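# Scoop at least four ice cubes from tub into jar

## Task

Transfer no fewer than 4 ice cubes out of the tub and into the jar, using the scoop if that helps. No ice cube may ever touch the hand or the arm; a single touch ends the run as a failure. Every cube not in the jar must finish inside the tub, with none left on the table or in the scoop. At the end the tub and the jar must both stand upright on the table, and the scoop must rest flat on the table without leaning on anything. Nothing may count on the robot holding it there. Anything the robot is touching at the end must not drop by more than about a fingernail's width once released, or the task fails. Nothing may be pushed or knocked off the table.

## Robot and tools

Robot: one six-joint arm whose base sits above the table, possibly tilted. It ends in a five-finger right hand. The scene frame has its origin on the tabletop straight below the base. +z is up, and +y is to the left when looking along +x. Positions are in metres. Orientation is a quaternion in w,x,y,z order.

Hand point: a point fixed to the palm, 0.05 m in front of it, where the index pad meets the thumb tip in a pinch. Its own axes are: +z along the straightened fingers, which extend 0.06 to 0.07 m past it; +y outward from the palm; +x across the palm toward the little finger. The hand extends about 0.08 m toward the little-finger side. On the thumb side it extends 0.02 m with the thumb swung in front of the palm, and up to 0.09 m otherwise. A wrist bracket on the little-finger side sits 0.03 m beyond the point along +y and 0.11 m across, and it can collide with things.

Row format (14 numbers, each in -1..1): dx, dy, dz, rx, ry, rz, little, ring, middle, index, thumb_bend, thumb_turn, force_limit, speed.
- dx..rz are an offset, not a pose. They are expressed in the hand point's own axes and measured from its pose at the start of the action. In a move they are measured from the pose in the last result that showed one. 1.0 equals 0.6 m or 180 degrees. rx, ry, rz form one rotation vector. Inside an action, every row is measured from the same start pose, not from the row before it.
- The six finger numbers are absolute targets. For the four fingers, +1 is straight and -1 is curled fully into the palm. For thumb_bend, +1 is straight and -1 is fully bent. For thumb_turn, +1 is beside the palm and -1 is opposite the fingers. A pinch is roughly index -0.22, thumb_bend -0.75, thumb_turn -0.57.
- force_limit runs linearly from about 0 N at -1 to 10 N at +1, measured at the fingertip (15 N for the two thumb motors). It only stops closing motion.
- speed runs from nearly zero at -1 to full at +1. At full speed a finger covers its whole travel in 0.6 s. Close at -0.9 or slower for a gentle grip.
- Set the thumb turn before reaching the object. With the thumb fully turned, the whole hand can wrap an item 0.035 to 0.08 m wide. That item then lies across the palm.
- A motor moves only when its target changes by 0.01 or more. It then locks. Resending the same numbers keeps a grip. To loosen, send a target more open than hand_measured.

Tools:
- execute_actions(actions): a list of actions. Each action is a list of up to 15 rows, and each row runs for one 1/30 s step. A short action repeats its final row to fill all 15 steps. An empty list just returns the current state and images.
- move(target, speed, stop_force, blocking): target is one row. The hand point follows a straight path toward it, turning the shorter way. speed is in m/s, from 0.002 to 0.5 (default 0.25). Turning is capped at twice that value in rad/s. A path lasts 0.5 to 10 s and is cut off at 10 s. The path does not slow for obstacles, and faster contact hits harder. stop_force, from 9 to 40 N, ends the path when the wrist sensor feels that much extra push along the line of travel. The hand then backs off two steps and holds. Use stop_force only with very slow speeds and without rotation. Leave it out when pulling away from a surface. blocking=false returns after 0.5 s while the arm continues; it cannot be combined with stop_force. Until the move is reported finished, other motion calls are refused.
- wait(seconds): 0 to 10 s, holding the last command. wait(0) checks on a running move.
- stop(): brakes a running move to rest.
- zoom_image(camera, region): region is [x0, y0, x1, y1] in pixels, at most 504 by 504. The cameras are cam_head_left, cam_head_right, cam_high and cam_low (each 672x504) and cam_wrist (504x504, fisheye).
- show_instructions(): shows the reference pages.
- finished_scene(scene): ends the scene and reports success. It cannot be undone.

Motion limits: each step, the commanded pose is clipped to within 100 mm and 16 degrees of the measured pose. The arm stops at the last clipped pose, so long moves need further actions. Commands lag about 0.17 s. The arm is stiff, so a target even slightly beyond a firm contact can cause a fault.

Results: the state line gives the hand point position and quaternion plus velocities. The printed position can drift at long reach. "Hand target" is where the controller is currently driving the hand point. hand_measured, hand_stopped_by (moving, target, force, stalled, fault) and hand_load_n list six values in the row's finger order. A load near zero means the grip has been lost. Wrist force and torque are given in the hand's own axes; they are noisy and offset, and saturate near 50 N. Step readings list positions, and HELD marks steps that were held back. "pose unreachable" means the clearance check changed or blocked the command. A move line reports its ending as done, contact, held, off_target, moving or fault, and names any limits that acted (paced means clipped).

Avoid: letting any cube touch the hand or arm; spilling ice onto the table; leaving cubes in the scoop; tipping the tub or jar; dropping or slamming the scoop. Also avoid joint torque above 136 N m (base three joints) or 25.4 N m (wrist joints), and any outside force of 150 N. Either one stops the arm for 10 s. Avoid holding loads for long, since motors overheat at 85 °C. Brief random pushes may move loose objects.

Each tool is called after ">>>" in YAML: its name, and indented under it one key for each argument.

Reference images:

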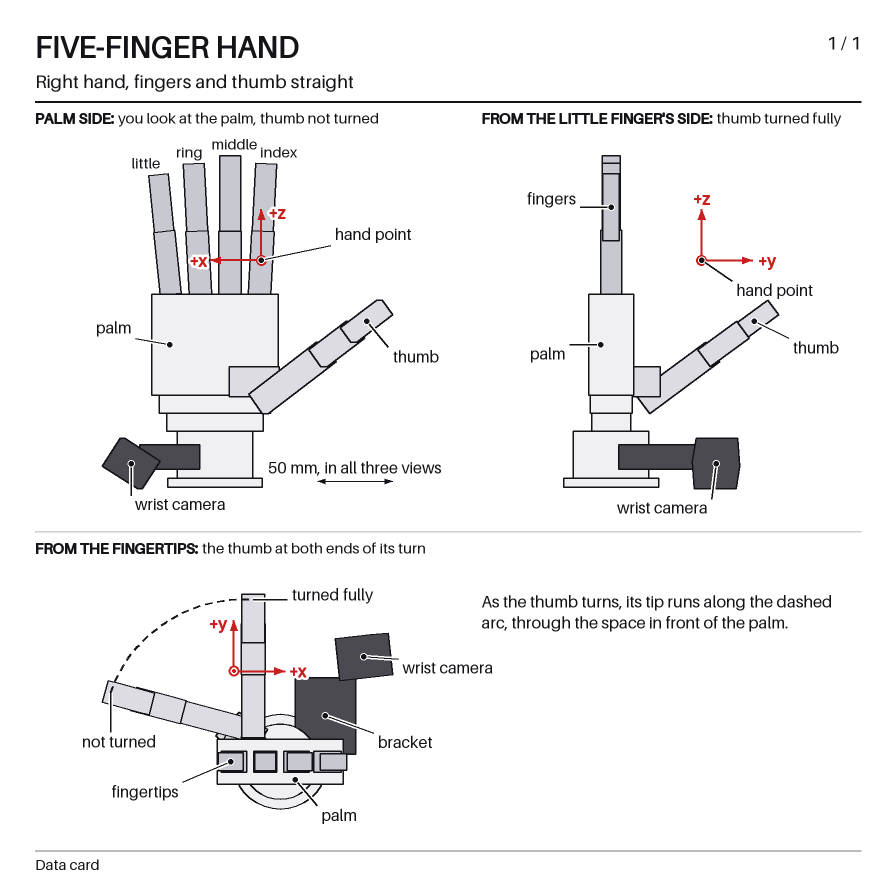

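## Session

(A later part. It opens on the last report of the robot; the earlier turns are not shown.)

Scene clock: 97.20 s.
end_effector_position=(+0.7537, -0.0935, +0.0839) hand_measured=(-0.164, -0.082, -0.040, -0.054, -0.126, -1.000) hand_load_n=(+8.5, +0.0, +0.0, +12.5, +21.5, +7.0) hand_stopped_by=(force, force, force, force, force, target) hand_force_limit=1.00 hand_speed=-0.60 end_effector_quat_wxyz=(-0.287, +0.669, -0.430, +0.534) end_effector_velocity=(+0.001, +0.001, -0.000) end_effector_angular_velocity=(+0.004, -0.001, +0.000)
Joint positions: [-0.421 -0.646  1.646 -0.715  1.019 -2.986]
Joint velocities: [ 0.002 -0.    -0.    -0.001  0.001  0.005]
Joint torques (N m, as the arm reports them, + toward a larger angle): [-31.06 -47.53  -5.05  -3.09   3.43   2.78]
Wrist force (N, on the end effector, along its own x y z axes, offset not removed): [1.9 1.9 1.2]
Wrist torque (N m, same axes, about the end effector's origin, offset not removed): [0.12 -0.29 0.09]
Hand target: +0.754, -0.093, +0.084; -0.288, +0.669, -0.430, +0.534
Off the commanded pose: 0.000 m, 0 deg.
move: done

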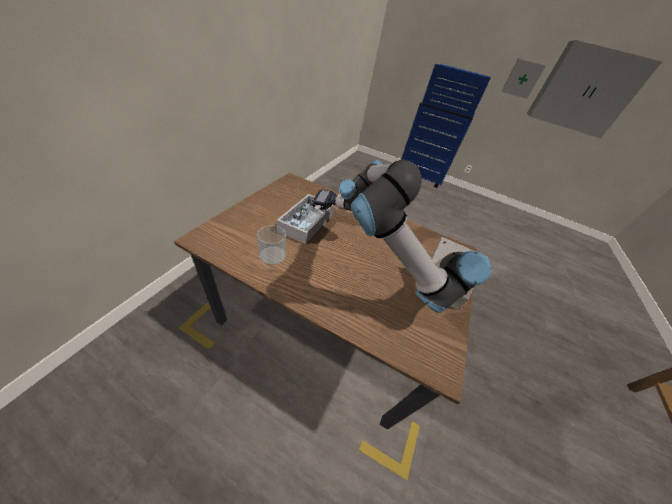

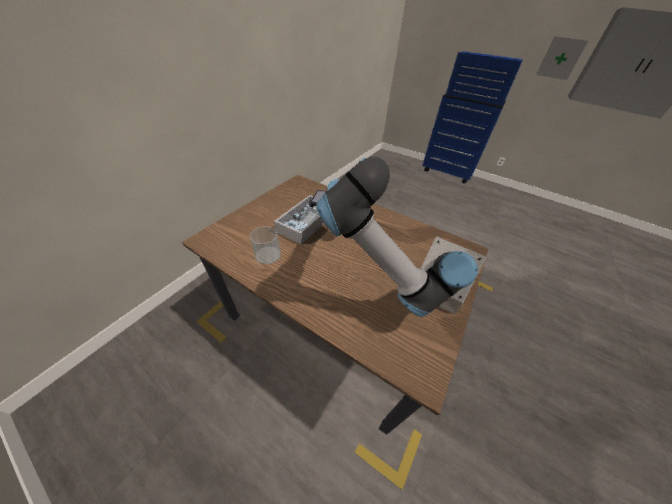

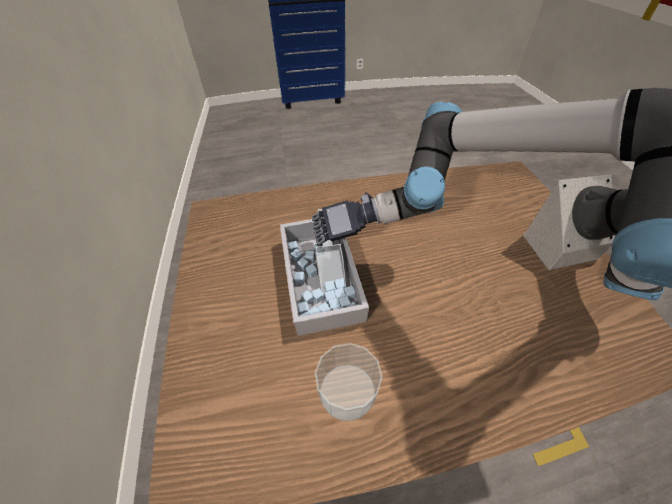

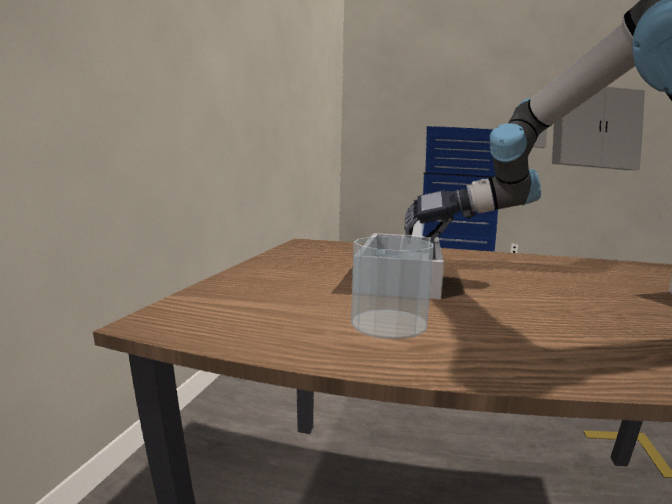

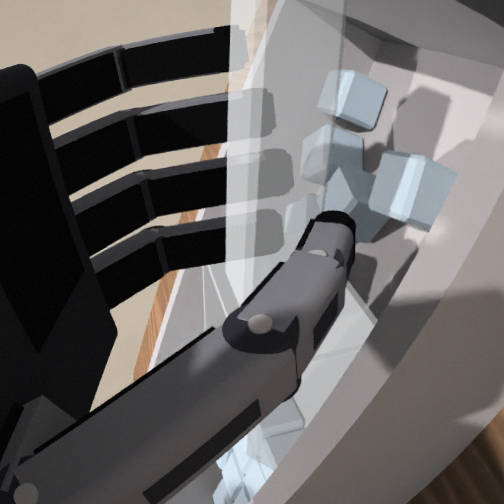

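>>> move:
  target: [-0.066,-0.035,-0.005,0,0,0,-1,-1,-1,-1,-1,-1,1,-0.6]
  speed: 0.03
  stop_force: 10

>>> zoom_image:
  camera: "cam_high"
  region: [240, 140, 460, 340]

Scene clock: 107.90 s.
end_effector_position=(+0.7541, -0.0486, +0.0840) hand_measured=(-0.164, -0.082, -0.040, -0.054, -0.126, -1.000) hand_load_n=(+8.5, +0.0, +0.0, +12.5, +21.5, +6.5) hand_stopped_by=(force, force, force, force, force, target) hand_force_limit=1.00 hand_speed=-0.60 end_effector_quat_wxyz=(-0.287, +0.669, -0.430, +0.534) end_effector_velocity=(-0.000, +0.002, -0.000) end_effector_angular_velocity=(-0.000, +0.000, +0.000)
Joint positions: [-0.365 -0.716  1.675 -0.683  1.073 -2.968]
Joint velocities: [ 0.002 -0.002  0.001  0.001  0.002  0.   ]
Joint torques (N m, as the arm reports them, + toward a larger angle): [-31.   -48.26  -5.79   1.21   3.25   2.75]
Wrist force (N, on the end effector, along its own x y z axes, offset not removed): [2.3 1.9 0.9]
Wrist torque (N m, same axes, about the end effector's origin, offset not removed): [-0.04 -0.16 0.14]
Hand target: +0.754, -0.048, +0.084; -0.287, +0.669, -0.430, +0.534
Off the commanded pose: 0.000 m, 0 deg.
move: done

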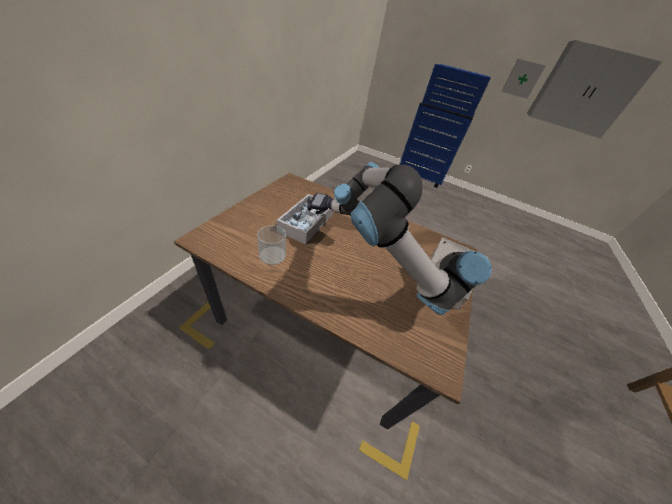

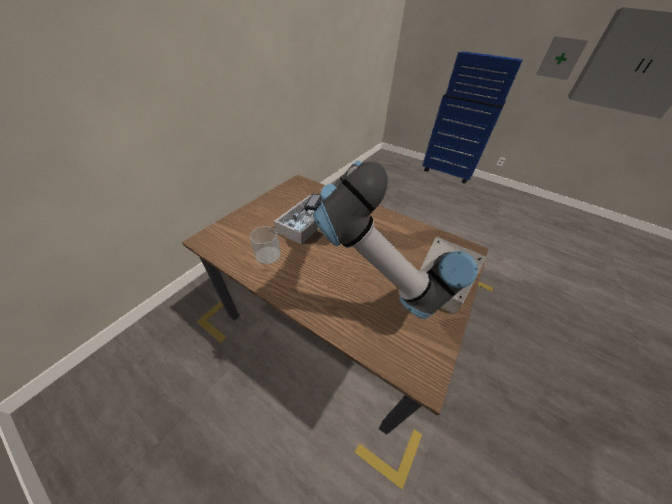

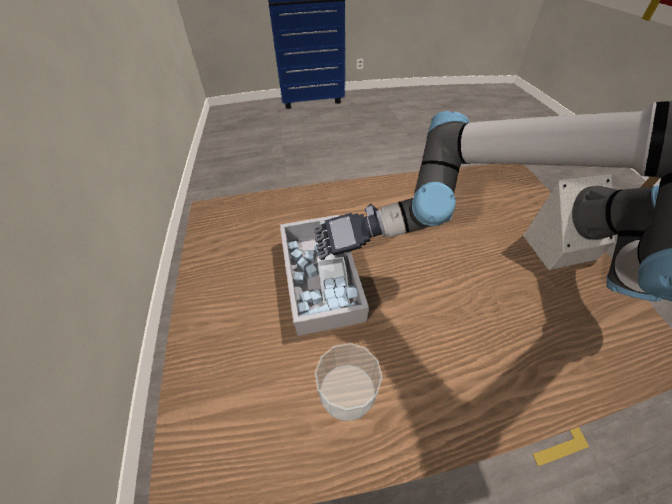

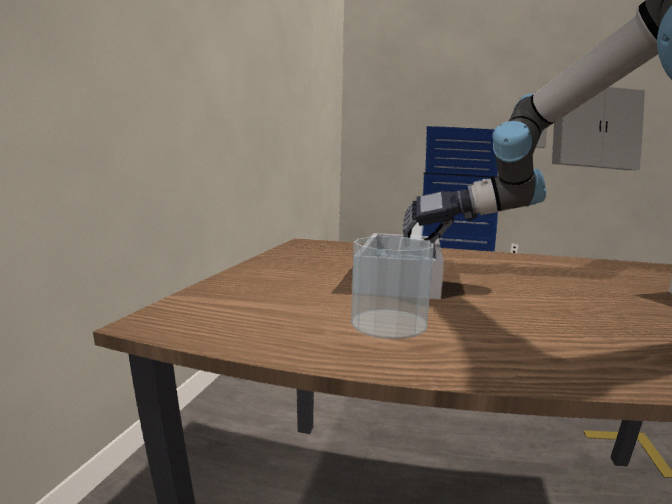

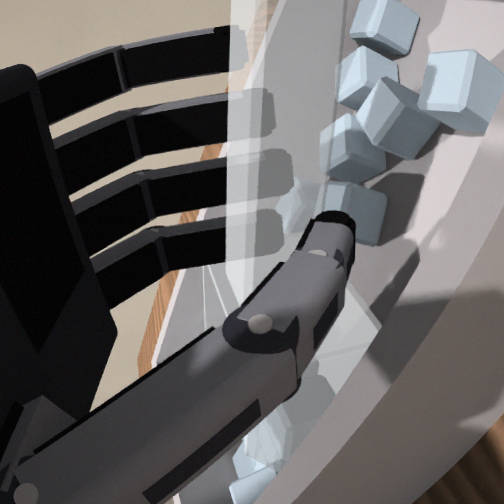

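Region (240, 140, 460, 340) of cam_high's 672x504 image, scaled by 2.291, with more detail than that image has; it fills the top 458 rows of this view, and the rest is white.

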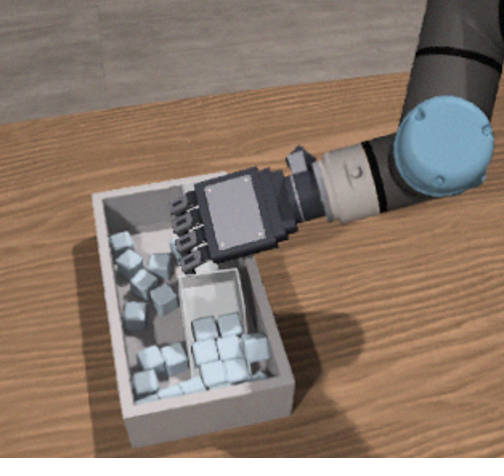

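>>> move:
  target: [0.022,0.012,0.002,0.01,-0.044,0.16,-1,-1,-1,-1,-1,-1,1,-0.6]
  speed: 0.06

>>> move:
  target: [-0.008,-0.193,-0.053,0,0,0,-1,-1,-1,-1,-1,-1,1,-0.6]
  speed: 0.06

>>> zoom_image:
  camera: "cam_high"
  region: [240, 180, 460, 430]

Scene clock: 120.43 s.
end_effector_position=(+0.7541, -0.0637, +0.0837) hand_measured=(-0.164, -0.082, -0.040, -0.054, -0.126, -1.000) hand_load_n=(+8.0, +0.0, +0.0, +12.5, +22.0, +7.0) hand_stopped_by=(force, force, force, force, force, target) hand_force_limit=1.00 hand_speed=-0.60 end_effector_quat_wxyz=(-0.450, +0.572, -0.553, +0.406) end_effector_velocity=(+0.001, -0.001, +0.002) end_effector_angular_velocity=(+0.007, -0.004, +0.002)
Joint positions: [-0.457 -0.591  1.646 -0.87   0.873 -2.432]
Joint velocities: [-0.002  0.002 -0.003 -0.005 -0.002  0.009]
Joint torques (N m, as the arm reports them, + toward a larger angle): [-46.82 -19.88 -19.55  -3.1   -1.36   2.62]
Wrist force (N, on the end effector, along its own x y z axes, offset not removed): [1.0 1.8 -1.5]
Wrist torque (N m, same axes, about the end effector's origin, offset not removed): [0.10 -0.13 -0.05]
Hand target: +0.754, -0.064, +0.084; -0.450, +0.572, -0.554, +0.405
Off the commanded pose: 0.000 m, 0 deg.
move: done

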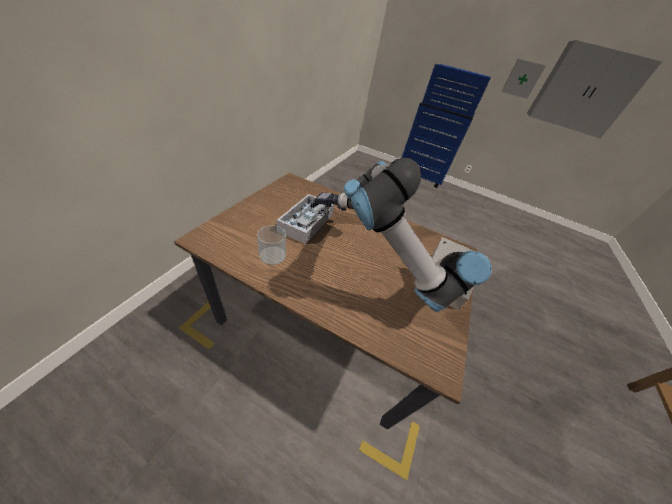

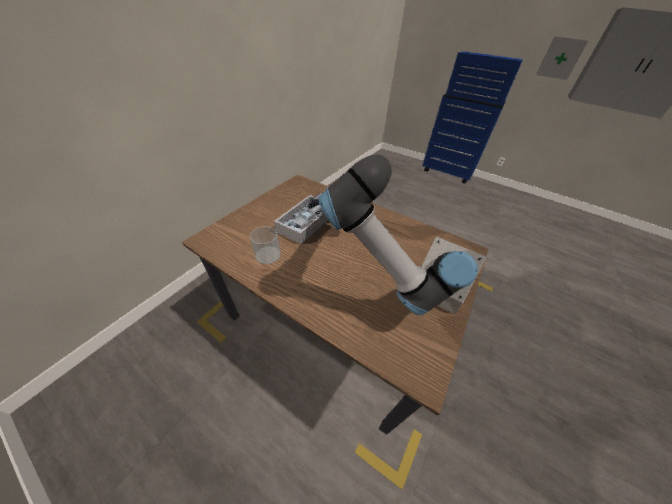

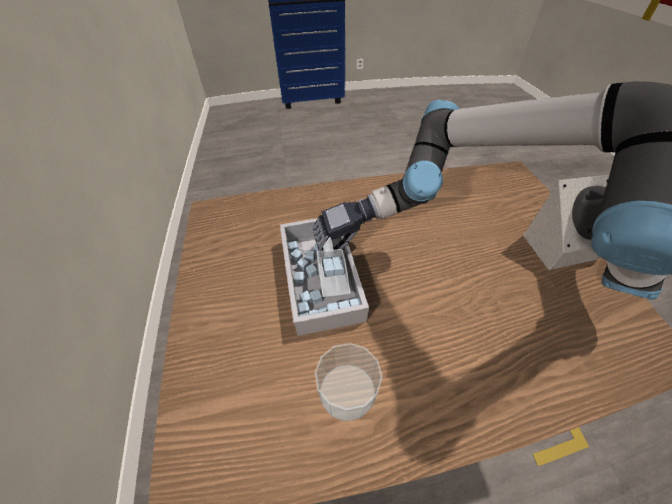

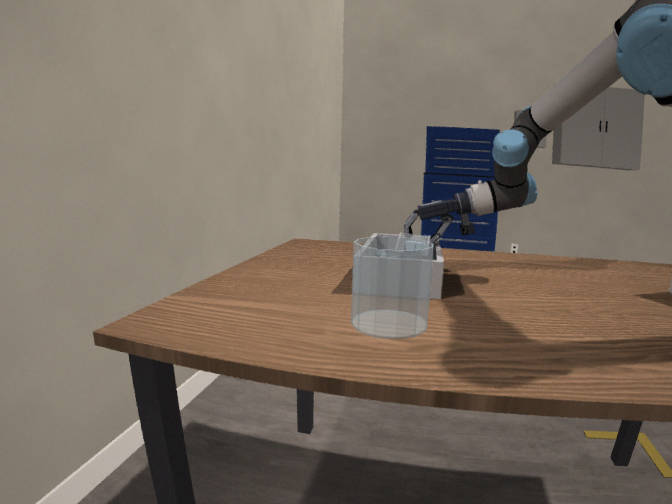

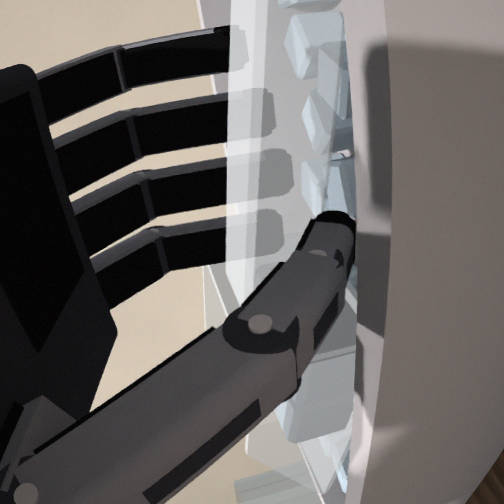

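Scene clock: 122.80 s.
end_effector_position=(+0.7543, -0.0632, +0.2038) hand_measured=(-0.164, -0.082, -0.040, -0.054, -0.126, -1.000) hand_load_n=(+8.0, +0.0, +0.0, +12.5, +22.0, +7.0) hand_stopped_by=(force, force, force, force, force, target) hand_force_limit=1.00 hand_speed=-0.60 end_effector_quat_wxyz=(-0.450, +0.572, -0.553, +0.406) end_effector_velocity=(-0.000, -0.000, +0.002) end_effector_angular_velocity=(+0.001, +0.000, -0.000)
Joint positions: [-0.591 -0.717  1.584 -0.655  0.741 -2.469]
Joint velocities: [-0.002 -0.001 -0.001  0.003 -0.002  0.001]
Joint torques (N m, as the arm reports them, + toward a larger angle): [-45.59 -46.5  -22.06   0.89  -1.52  -2.51]
Wrist force (N, on the end effector, along its own x y z axes, offset not removed): [0.2 5.5 3.0]
Wrist torque (N m, same axes, about the end effector's origin, offset not removed): [0.43 -0.03 0.08]
Hand target: +0.754, -0.063, +0.204; -0.450, +0.572, -0.553, +0.406
Off the commanded pose: 0.000 m, 0 deg.
move: done

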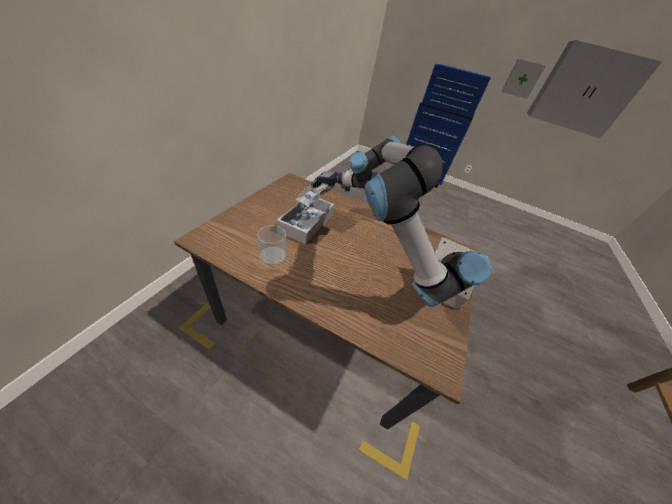

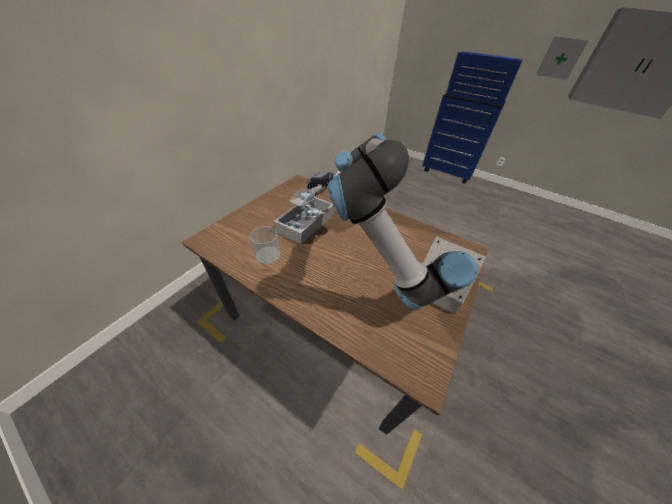

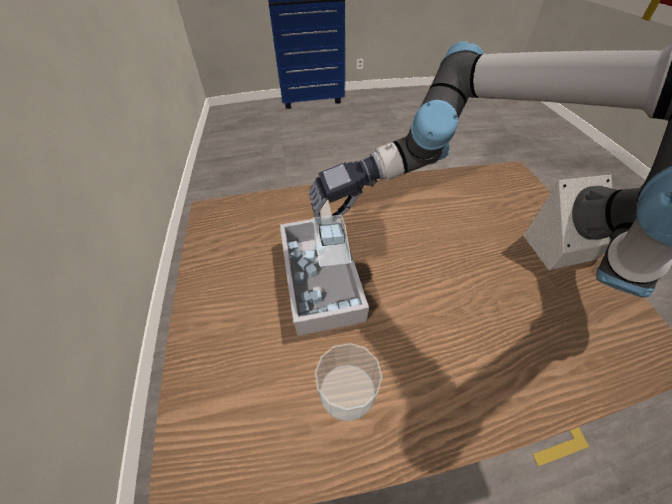

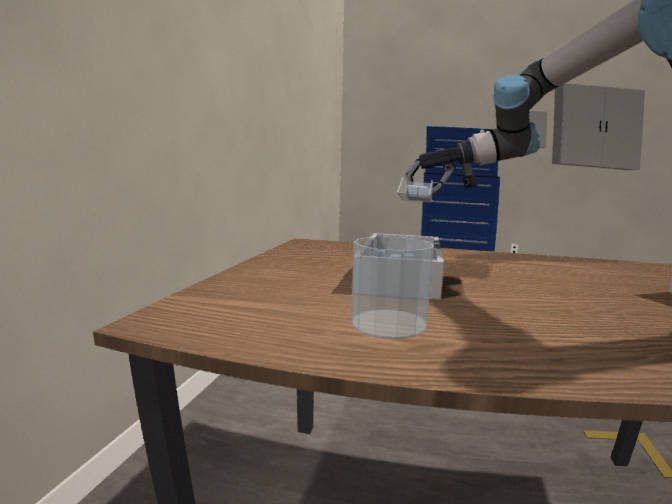

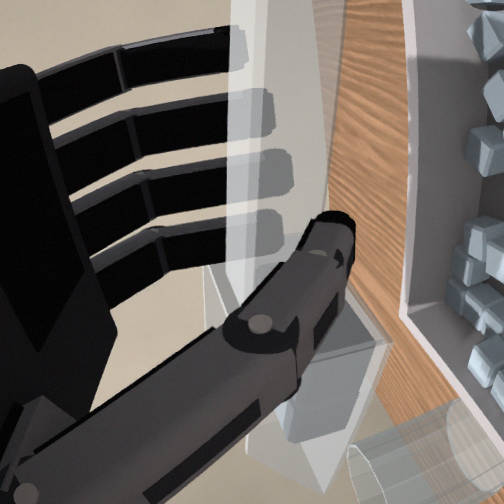

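Region (240, 180, 460, 430) of cam_high's 672x504 image, scaled by 2.016, with more detail than that image has; it fills the left 444 columns of this view, and the rest is white.

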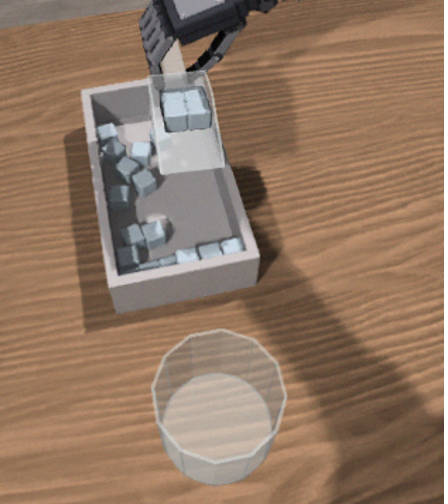

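>>> move:
  target: [-0.281,-0.001,0.044,0,0,0,-1,-1,-1,-1,-1,-1,1,-0.6]
  speed: 0.07

>>> zoom_image:
  camera: "cam_head_left"
  region: [220, 160, 380, 280]

Scene clock: 131.00 s.
end_effector_position=(+0.7700, +0.1068, +0.2034) hand_measured=(-0.164, -0.082, -0.040, -0.054, -0.126, -1.000) hand_load_n=(+8.0, +0.0, +0.0, +12.5, +22.0, +7.0) hand_stopped_by=(force, force, force, force, force, target) hand_force_limit=1.00 hand_speed=-0.60 end_effector_quat_wxyz=(-0.450, +0.572, -0.553, +0.405) end_effector_velocity=(+0.000, +0.003, -0.000) end_effector_angular_velocity=(+0.000, +0.001, +0.002)
Joint positions: [-0.383 -0.949  1.621 -0.497  0.946 -2.415]
Joint velocities: [ 0.003 -0.002 -0.001  0.002  0.001  0.001]
Joint torques (N m, as the arm reports them, + toward a larger angle): [-29.95 -41.18 -20.97   0.85   3.66   2.81]
Wrist force (N, on the end effector, along its own x y z axes, offset not removed): [3.2 5.0 0.3]
Wrist torque (N m, same axes, about the end effector's origin, offset not removed): [0.37 -0.39 0.36]
Hand target: +0.770, +0.107, +0.203; -0.450, +0.572, -0.553, +0.405
Off the commanded pose: 0.000 m, 0 deg.
move: done

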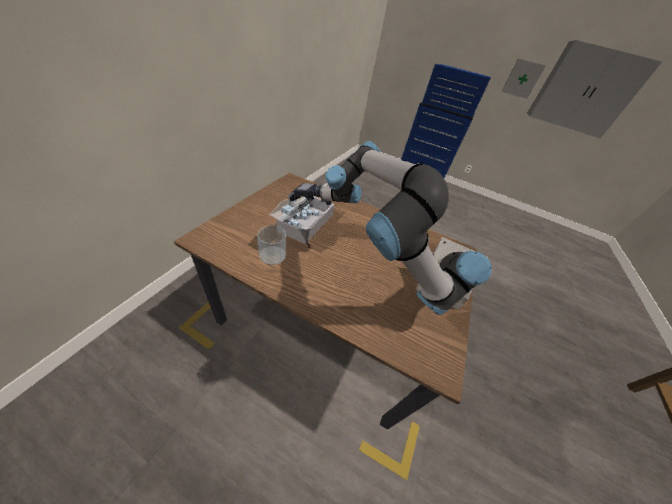

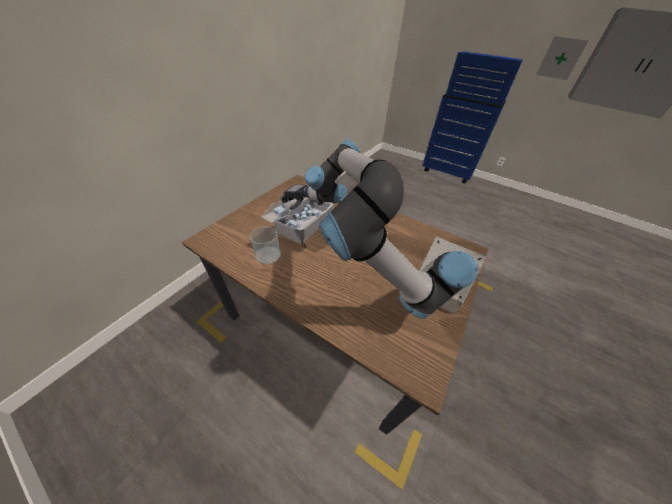

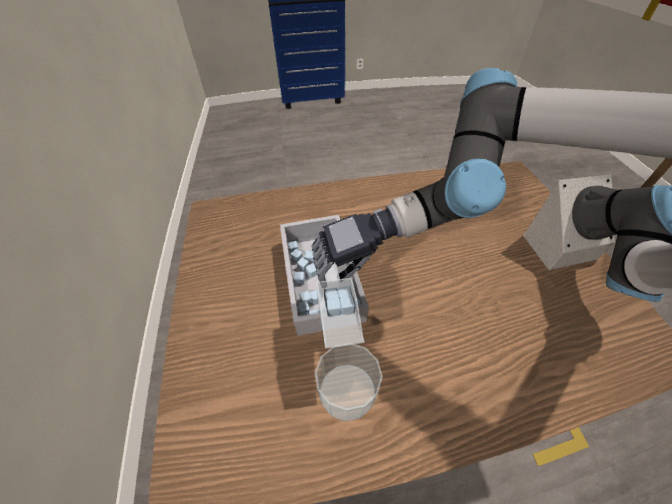

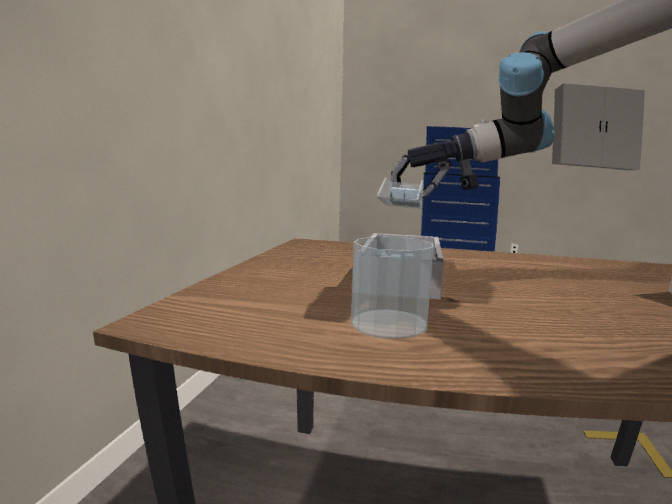

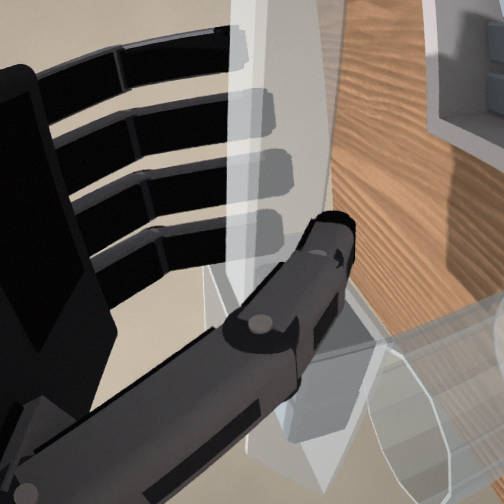

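Region (220, 160, 380, 280) of cam_head_left's 672x504 image, scaled by 3.150, with more detail than that image has; it fills the top 378 rows of this view, and the rest is white.

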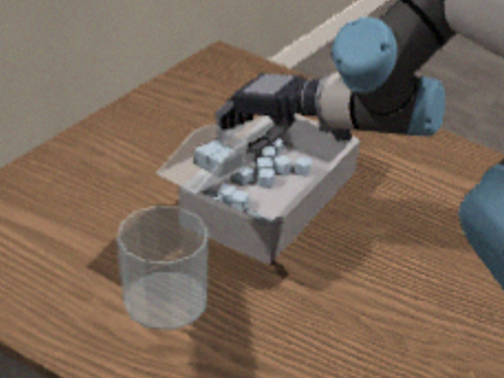

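Lip is about over the near part; forward 0.03 while tilting 35°.

>>> move:
  target: [-0.04,0,0.003,0,0,0,-1,-1,-1,-1,-1,-1,1,-0.6]
  speed: 0.04

>>> move:
  target: [-0.03,0,0.002,-0.012,0.052,-0.187,-1,-1,-1,-1,-1,-1,1,-0.6]
  speed: 0.06

Scene clock: 137.00 s.
end_effector_position=(+0.7703, +0.1308, +0.2038) hand_measured=(-0.164, -0.082, -0.040, -0.054, -0.126, -1.000) hand_load_n=(+8.0, +0.0, +0.0, +12.5, +22.0, +7.0) hand_stopped_by=(force, force, force, force, force, target) hand_force_limit=1.00 hand_speed=-0.60 end_effector_quat_wxyz=(-0.450, +0.572, -0.553, +0.405) end_effector_velocity=(-0.000, +0.000, -0.001) end_effector_angular_velocity=(+0.000, +0.001, -0.001)
Joint positions: [-0.354 -0.978  1.617 -0.468  0.974 -2.409]
Joint velocities: [ 0.001 -0.001  0.001  0.002  0.001 -0.   ]
Joint torques (N m, as the arm reports them, + toward a larger angle): [-28.56 -40.42 -20.52   0.99   3.47   2.75]
Wrist force (N, on the end effector, along its own x y z axes, offset not removed): [1.7 4.9 2.1]
Wrist torque (N m, same axes, about the end effector's origin, offset not removed): [0.33 -0.23 0.10]
Hand target: +0.770, +0.131, +0.204; -0.450, +0.572, -0.553, +0.405
Off the commanded pose: 0.000 m, 0 deg.
move: done

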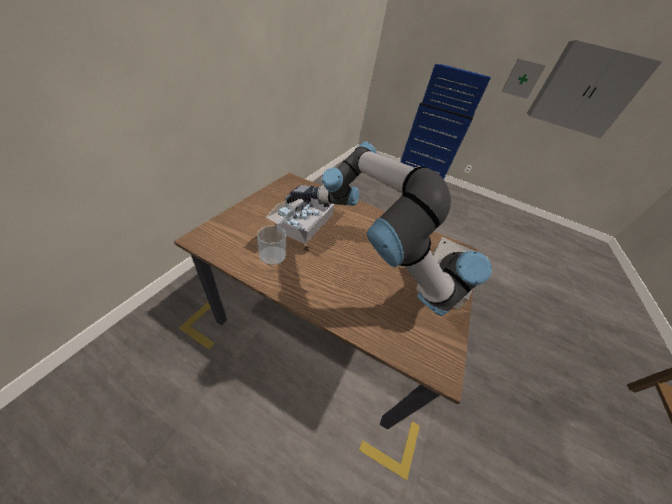

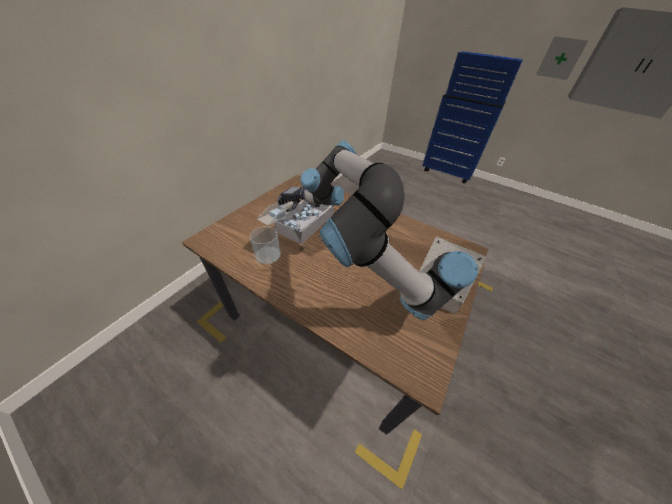

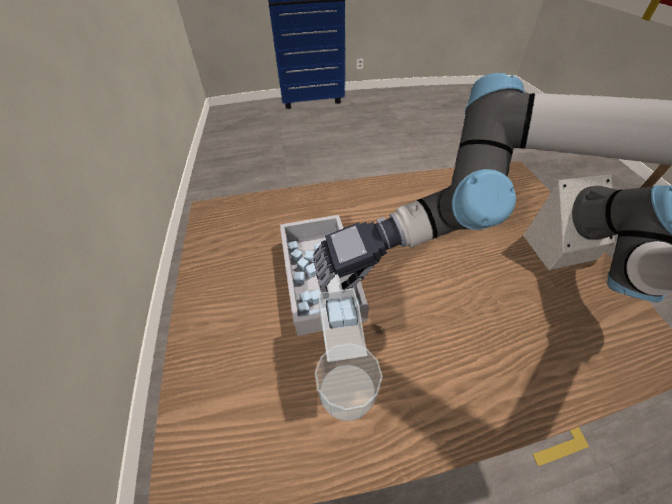

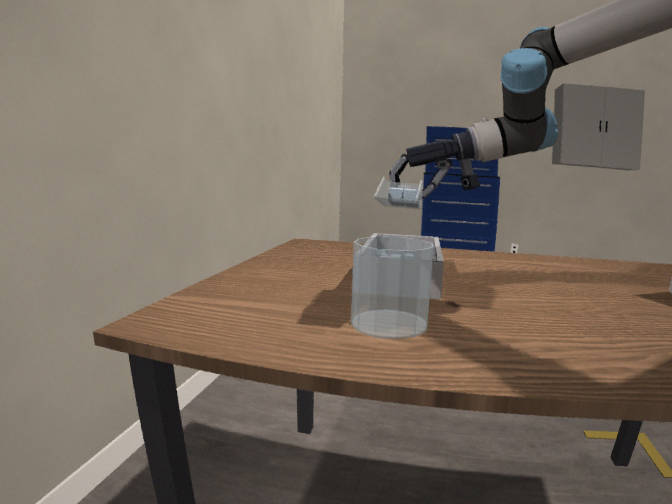

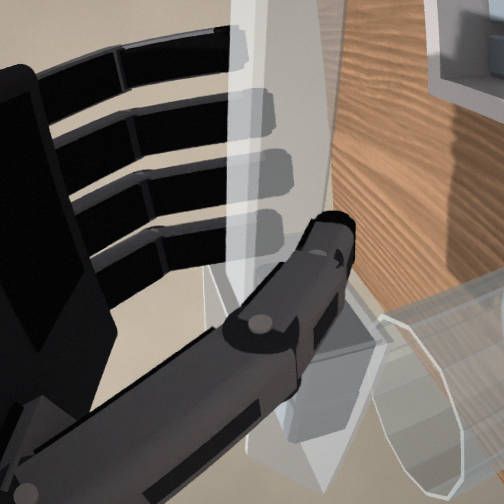

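Scene clock: 142.37 s.
end_effector_position=(+0.7704, +0.1490, +0.2041) hand_measured=(-0.164, -0.082, -0.040, -0.054, -0.126, -1.000) hand_load_n=(+8.0, +0.0, +0.0, +12.5, +21.5, +7.0) hand_stopped_by=(force, force, force, force, force, target) hand_force_limit=1.00 hand_speed=-0.60 end_effector_quat_wxyz=(-0.257, +0.681, -0.406, +0.552) end_effector_velocity=(+0.000, -0.001, +0.001) end_effector_angular_velocity=(-0.009, -0.001, -0.001)
Joint positions: [-0.238 -1.055  1.532 -0.205  1.218 -3.02 ]
Joint velocities: [-0.    -0.001 -0.001  0.003  0.004 -0.008]
Joint torques (N m, as the arm reports them, + toward a larger angle): [-26.99 -40.47 -20.78   1.11   3.66  -2.72]
Wrist force (N, on the end effector, along its own x y z axes, offset not removed): [1.4 -0.6 1.5]
Wrist torque (N m, same axes, about the end effector's origin, offset not removed): [-0.44 -0.29 0.11]
Hand target: +0.770, +0.149, +0.204; -0.257, +0.681, -0.406, +0.552
Off the commanded pose: 0.000 m, 0 deg.
move: done

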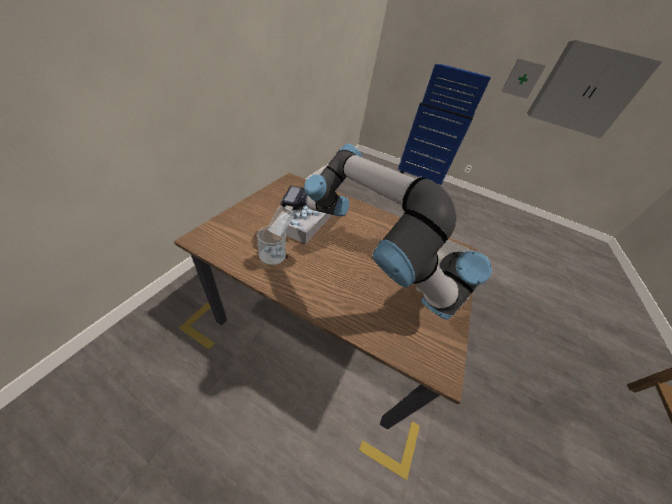

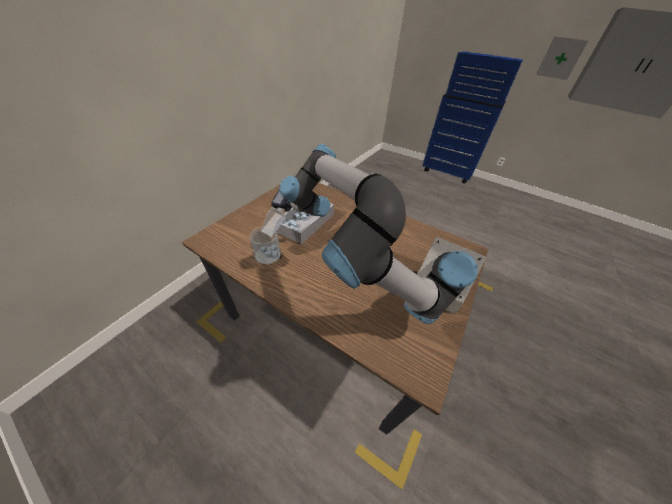

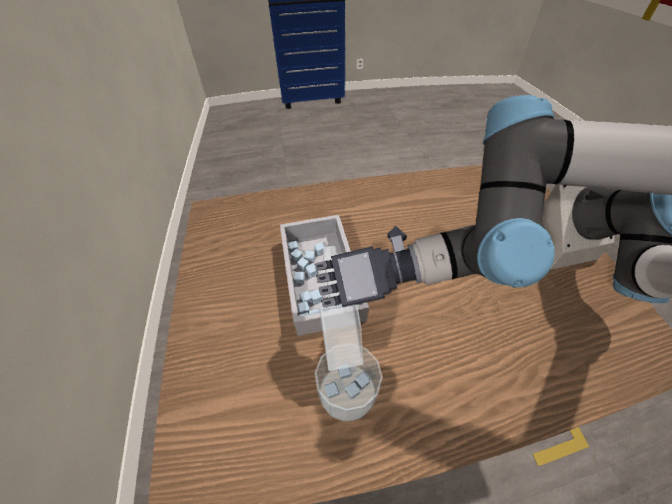

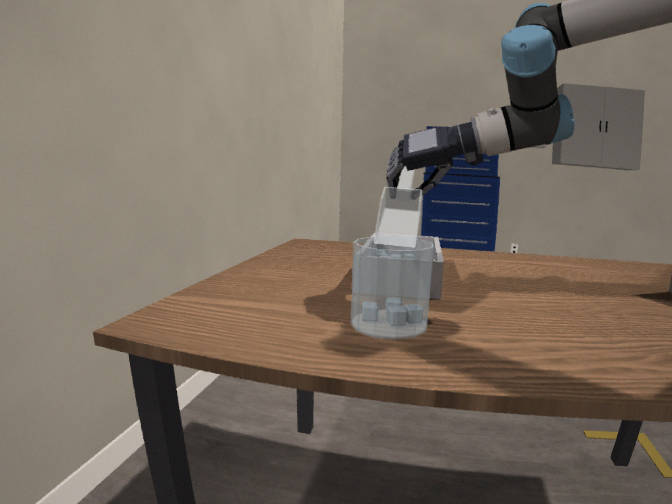

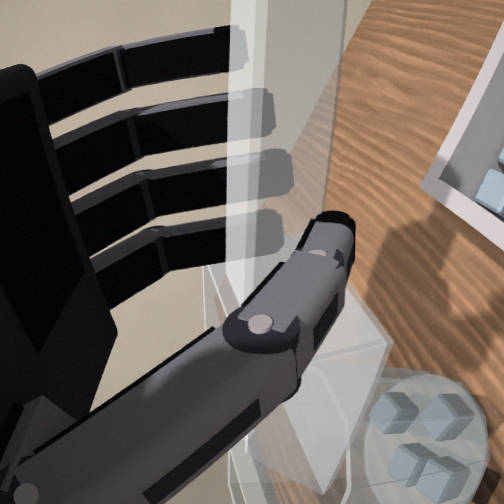

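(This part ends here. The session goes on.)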